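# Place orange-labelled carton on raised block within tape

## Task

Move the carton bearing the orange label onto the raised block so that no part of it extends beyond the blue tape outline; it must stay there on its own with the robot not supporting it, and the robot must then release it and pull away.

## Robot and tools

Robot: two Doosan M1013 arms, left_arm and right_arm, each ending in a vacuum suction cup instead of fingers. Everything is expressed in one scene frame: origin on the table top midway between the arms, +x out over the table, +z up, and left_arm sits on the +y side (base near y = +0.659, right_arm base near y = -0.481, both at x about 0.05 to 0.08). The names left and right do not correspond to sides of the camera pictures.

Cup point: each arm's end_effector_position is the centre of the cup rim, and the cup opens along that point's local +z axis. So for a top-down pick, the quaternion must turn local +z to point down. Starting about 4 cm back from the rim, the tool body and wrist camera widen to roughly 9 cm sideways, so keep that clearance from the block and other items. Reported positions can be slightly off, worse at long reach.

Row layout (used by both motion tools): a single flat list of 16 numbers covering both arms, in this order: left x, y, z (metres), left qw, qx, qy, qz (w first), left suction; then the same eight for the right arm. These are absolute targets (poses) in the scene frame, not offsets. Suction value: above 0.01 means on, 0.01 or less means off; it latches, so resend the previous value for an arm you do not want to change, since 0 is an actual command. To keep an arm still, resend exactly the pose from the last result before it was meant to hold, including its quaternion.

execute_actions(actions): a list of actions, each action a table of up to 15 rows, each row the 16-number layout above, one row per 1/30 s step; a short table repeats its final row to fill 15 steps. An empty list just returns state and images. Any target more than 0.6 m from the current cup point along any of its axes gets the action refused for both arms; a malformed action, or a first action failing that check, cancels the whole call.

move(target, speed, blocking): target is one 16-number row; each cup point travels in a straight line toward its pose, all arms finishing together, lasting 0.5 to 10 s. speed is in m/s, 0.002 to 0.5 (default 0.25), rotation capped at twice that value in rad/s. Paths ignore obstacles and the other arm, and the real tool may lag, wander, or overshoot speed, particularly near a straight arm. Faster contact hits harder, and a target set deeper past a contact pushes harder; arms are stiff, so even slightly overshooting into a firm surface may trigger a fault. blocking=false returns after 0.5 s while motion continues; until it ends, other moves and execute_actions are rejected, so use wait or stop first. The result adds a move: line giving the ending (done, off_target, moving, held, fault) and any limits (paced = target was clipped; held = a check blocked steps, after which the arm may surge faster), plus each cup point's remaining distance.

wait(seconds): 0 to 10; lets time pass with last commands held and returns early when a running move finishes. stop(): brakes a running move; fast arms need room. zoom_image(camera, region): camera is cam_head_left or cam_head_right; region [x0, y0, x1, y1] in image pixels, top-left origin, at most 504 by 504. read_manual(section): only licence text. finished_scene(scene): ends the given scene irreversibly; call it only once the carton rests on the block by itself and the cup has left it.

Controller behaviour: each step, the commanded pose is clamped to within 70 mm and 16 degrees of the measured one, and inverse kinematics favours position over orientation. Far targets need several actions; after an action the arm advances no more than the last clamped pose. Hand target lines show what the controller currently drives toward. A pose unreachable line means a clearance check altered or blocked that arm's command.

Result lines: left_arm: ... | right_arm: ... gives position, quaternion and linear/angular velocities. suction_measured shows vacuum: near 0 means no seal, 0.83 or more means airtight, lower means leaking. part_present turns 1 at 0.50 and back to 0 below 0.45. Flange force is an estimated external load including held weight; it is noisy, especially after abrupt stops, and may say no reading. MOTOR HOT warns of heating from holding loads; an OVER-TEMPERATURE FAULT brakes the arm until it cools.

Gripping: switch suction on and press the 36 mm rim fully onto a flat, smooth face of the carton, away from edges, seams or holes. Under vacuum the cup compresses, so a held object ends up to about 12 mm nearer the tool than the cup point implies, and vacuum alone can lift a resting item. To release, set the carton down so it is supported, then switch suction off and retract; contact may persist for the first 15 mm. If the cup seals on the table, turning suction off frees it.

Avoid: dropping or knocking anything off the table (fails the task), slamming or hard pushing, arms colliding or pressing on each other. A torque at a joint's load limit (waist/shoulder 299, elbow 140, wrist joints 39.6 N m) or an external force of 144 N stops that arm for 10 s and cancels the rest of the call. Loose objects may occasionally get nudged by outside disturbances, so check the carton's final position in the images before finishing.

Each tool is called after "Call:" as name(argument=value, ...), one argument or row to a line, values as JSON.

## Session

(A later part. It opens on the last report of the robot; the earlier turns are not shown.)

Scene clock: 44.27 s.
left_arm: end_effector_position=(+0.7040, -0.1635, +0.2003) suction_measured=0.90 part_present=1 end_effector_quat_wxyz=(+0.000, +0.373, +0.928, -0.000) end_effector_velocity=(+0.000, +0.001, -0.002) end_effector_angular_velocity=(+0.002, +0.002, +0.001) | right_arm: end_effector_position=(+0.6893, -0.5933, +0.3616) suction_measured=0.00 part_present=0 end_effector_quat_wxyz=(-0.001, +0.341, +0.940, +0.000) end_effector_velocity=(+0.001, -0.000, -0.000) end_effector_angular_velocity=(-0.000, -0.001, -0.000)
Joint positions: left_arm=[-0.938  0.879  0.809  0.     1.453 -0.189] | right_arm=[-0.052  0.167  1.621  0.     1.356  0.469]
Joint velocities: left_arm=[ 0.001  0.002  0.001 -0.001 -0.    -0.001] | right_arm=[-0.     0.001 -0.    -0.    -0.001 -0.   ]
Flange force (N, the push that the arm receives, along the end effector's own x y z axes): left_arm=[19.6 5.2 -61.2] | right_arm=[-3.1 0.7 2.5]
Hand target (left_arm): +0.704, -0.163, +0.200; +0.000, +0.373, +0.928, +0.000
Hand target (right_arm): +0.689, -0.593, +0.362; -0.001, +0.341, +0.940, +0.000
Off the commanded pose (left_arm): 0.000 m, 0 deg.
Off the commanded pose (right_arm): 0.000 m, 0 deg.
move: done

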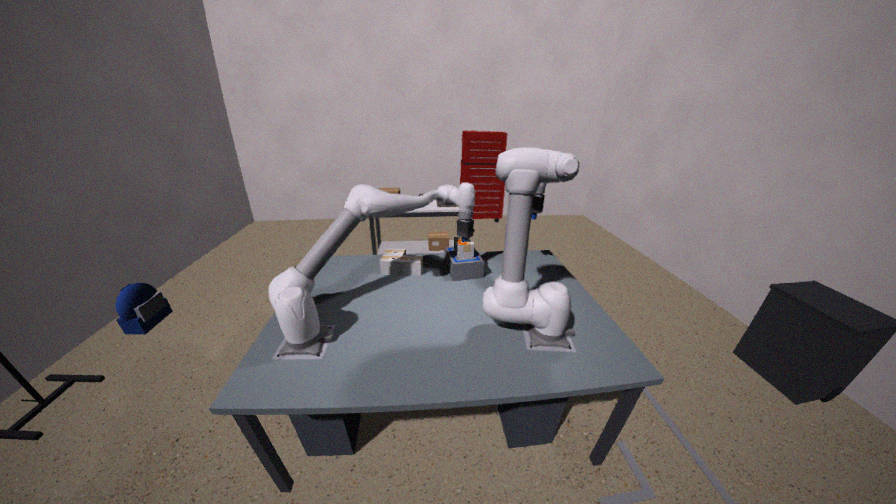

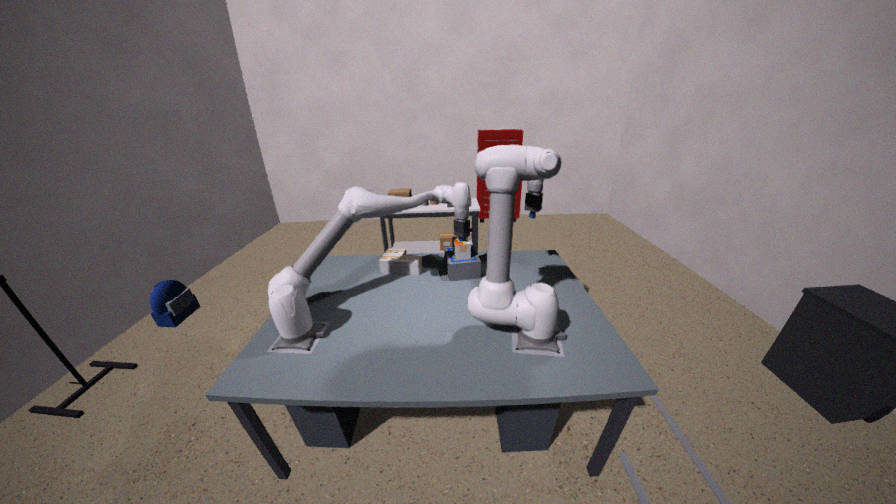

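Call:
execute_actions(
  actions=[
    [[0.704,-0.1635,0.2018,0,0.3730,0.9278,0,0, 0.6893,-0.5933,0.3616,-0.001,0.341,0.940,0,0]],
  ],
)

Call:
move(
  target=[0.704,-0.1635,0.25,0,0.3730,0.9278,0,0, 0.6893,-0.5933,0.3616,-0.001,0.341,0.940,0,0],
  speed=0.15,
)

Call:
move(
  target=[0.66,0.10,0.38,0,0.3730,0.9278,0,0, 0.6893,-0.5933,0.3616,-0.001,0.341,0.940,0,0],
  speed=0.35,
)

Call:
zoom_image(
  camera="cam_head_left",
  region=[442, 228, 486, 272],
)

Call:
zoom_image(
  camera="cam_head_right",
  region=[440, 228, 484, 272],
)

Scene clock: 48.07 s.
left_arm: end_effector_position=(+0.7040, -0.1635, +0.2014) suction_measured=0.00 part_present=0 end_effector_quat_wxyz=(-0.000, +0.373, +0.928, +0.000) end_effector_velocity=(-0.001, -0.001, +0.001) end_effector_angular_velocity=(-0.001, +0.000, -0.001) | right_arm: end_effector_position=(+0.6893, -0.5933, +0.3616) suction_measured=0.00 part_present=0 end_effector_quat_wxyz=(-0.001, +0.341, +0.940, +0.000) end_effector_velocity=(-0.000, -0.000, -0.001) end_effector_angular_velocity=(+0.000, +0.001, -0.001)
Joint positions: left_arm=[-0.938  0.88   0.807  0.     1.456 -0.189] | right_arm=[-0.052  0.167  1.621  0.     1.356  0.469]
Joint velocities: left_arm=[-0.001 -0.001  0.    -0.001  0.     0.   ] | right_arm=[-0.001  0.     0.001  0.    -0.     0.   ]
Flange force (N, the push that the arm receives, along the end effector's own x y z axes): left_arm=[17.6 4.9 -27.9] | right_arm=[-3.5 -2.0 2.7]
Hand target (left_arm): +0.704, -0.164, +0.202; -0.000, +0.373, +0.928, +0.000
Hand target (right_arm): +0.689, -0.593, +0.362; -0.001, +0.341, +0.940, +0.000
Off the commanded pose (left_arm): 0.000 m, 0 deg.
Off the commanded pose (right_arm): 0.000 m, 0 deg.

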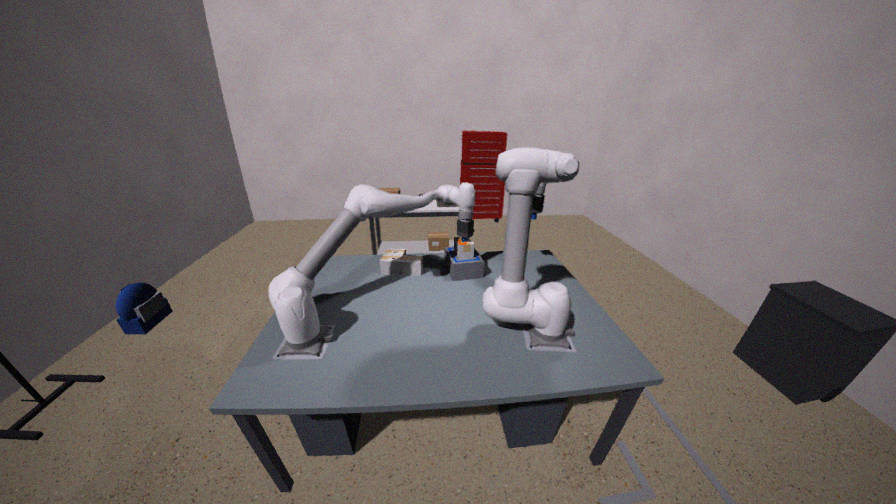

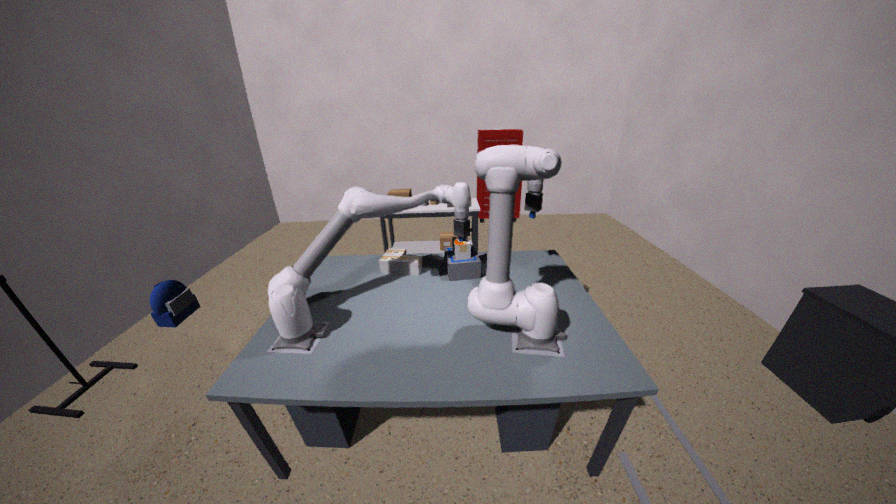

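Scene clock: 48.80 s.
left_arm: end_effector_position=(+0.7041, -0.1636, +0.2501) suction_measured=0.00 part_present=0 end_effector_quat_wxyz=(+0.000, +0.373, +0.928, -0.000) end_effector_velocity=(-0.000, -0.000, +0.001) end_effector_angular_velocity=(-0.001, +0.001, +0.000) | right_arm: end_effector_position=(+0.6893, -0.5933, +0.3616) suction_measured=0.00 part_present=0 end_effector_quat_wxyz=(-0.001, +0.341, +0.940, +0.000) end_effector_velocity=(+0.000, -0.000, -0.000) end_effector_angular_velocity=(+0.000, -0.000, -0.001)
Joint positions: left_arm=[-0.938  0.871  0.735  0.     1.535 -0.189] | right_arm=[-0.052  0.167  1.621  0.     1.356  0.469]
Joint velocities: left_arm=[ 0.     0.    -0.001 -0.001  0.    -0.   ] | right_arm=[-0.001  0.001 -0.001  0.    -0.     0.   ]
Flange force (N, the push that the arm receives, along the end effector's own x y z axes): left_arm=[21.4 6.2 3.4] | right_arm=[-4.3 0.5 0.5]
Hand target (left_arm): +0.704, -0.164, +0.250; -0.000, +0.373, +0.928, -0.000
Hand target (right_arm): +0.689, -0.593, +0.362; -0.001, +0.341, +0.940, +0.000
Off the commanded pose (left_arm): 0.000 m, 0 deg.
Off the commanded pose (right_arm): 0.000 m, 0 deg.
move: done

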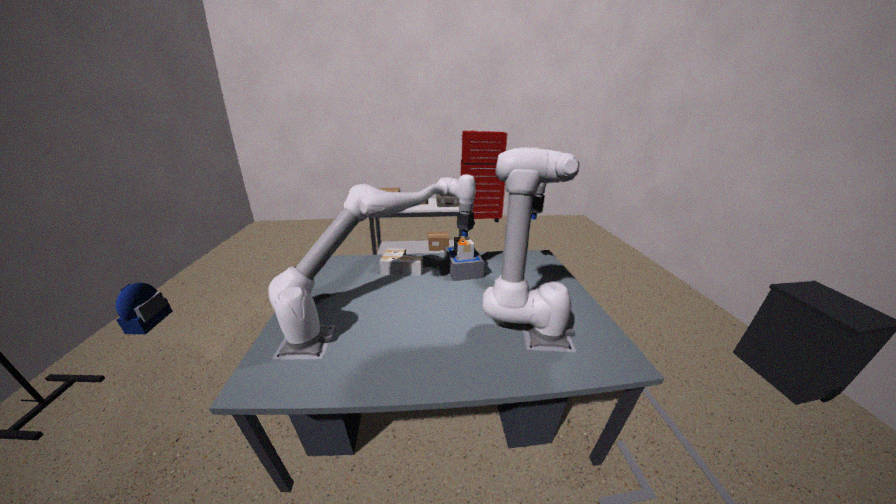

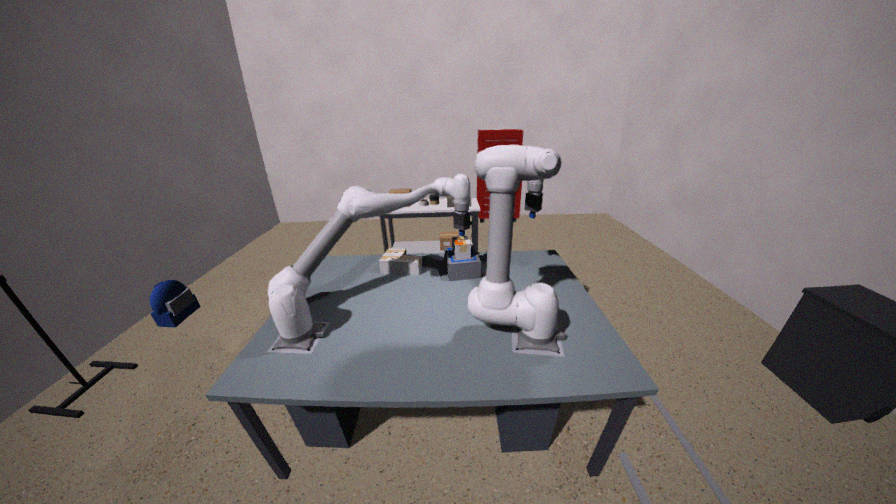

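Scene clock: 50.07 s.
left_arm: end_effector_position=(+0.6599, +0.0998, +0.3802) suction_measured=0.00 part_present=0 end_effector_quat_wxyz=(+0.000, +0.373, +0.928, -0.000) end_effector_velocity=(-0.000, +0.000, +0.002) end_effector_angular_velocity=(-0.003, -0.001, +0.000) | right_arm: end_effector_position=(+0.6893, -0.5933, +0.3616) suction_measured=0.00 part_present=0 end_effector_quat_wxyz=(-0.001, +0.341, +0.940, +0.000) end_effector_velocity=(-0.001, +0.001, -0.001) end_effector_angular_velocity=(+0.002, +0.003, -0.000)
Joint positions: left_arm=[-0.792  0.415  1.259 -0.     1.467 -0.044] | right_arm=[-0.052  0.167  1.621  0.     1.356  0.469]
Joint velocities: left_arm=[ 0.    -0.002 -0.001 -0.001 -0.     0.   ] | right_arm=[-0.    -0.     0.002  0.001  0.002  0.   ]
Flange force (N, the push that the arm receives, along the end effector's own x y z axes): left_arm=[17.1 2.9 3.4] | right_arm=[1.9 1.6 1.6]
Hand target (left_arm): +0.660, +0.100, +0.380; +0.000, +0.373, +0.928, -0.000
Hand target (right_arm): +0.689, -0.593, +0.362; -0.001, +0.341, +0.940, +0.000
Off the commanded pose (left_arm): 0.000 m, 0 deg.
Off the commanded pose (right_arm): 0.000 m, 0 deg.
move: done

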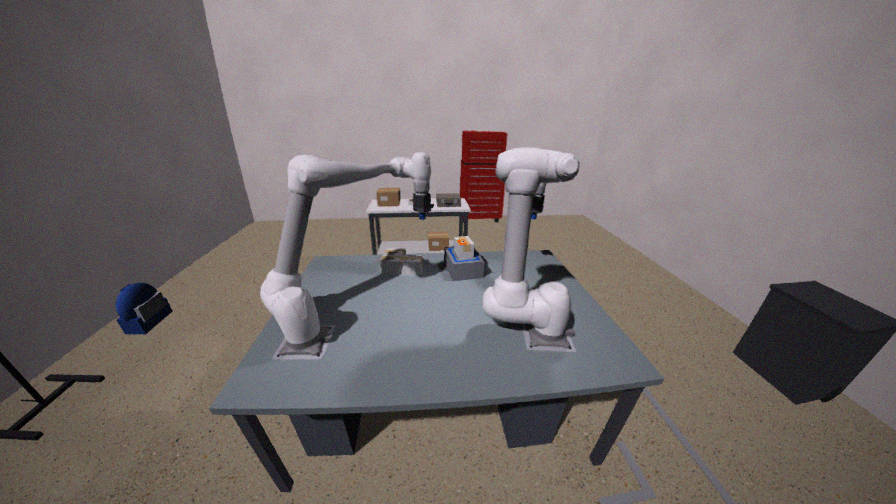

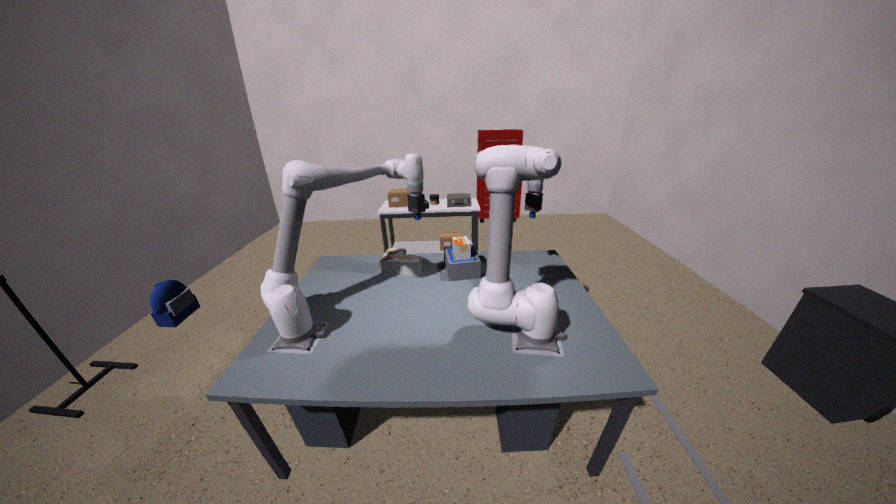

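Region (442, 228, 486, 272) of cam_head_left's 896x504 image, scaled by 11.455, with more detail than that image has.

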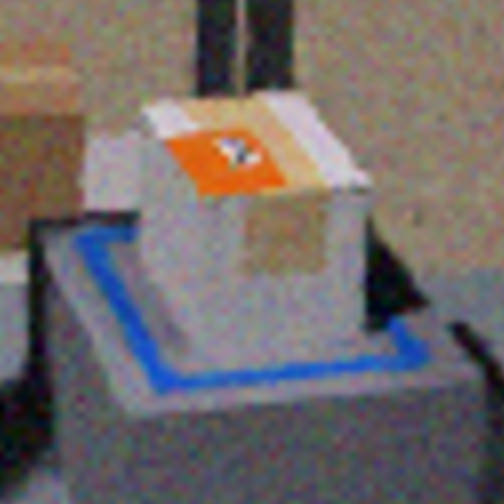

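Region (440, 228, 484, 272) of cam_head_right's 896x504 image, scaled by 11.455, with more detail than that image has.

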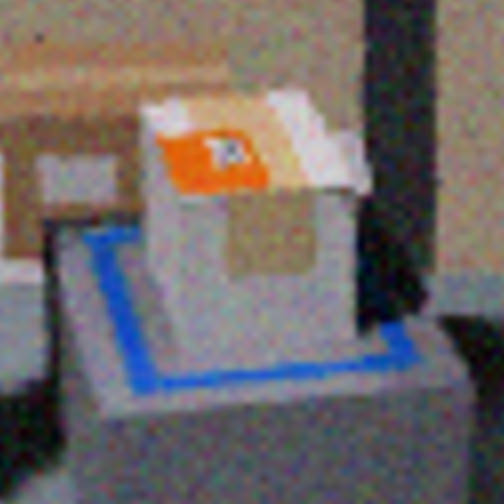

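Call:
finished_scene(
  scene=2,
)

The scene is finished: the task was done.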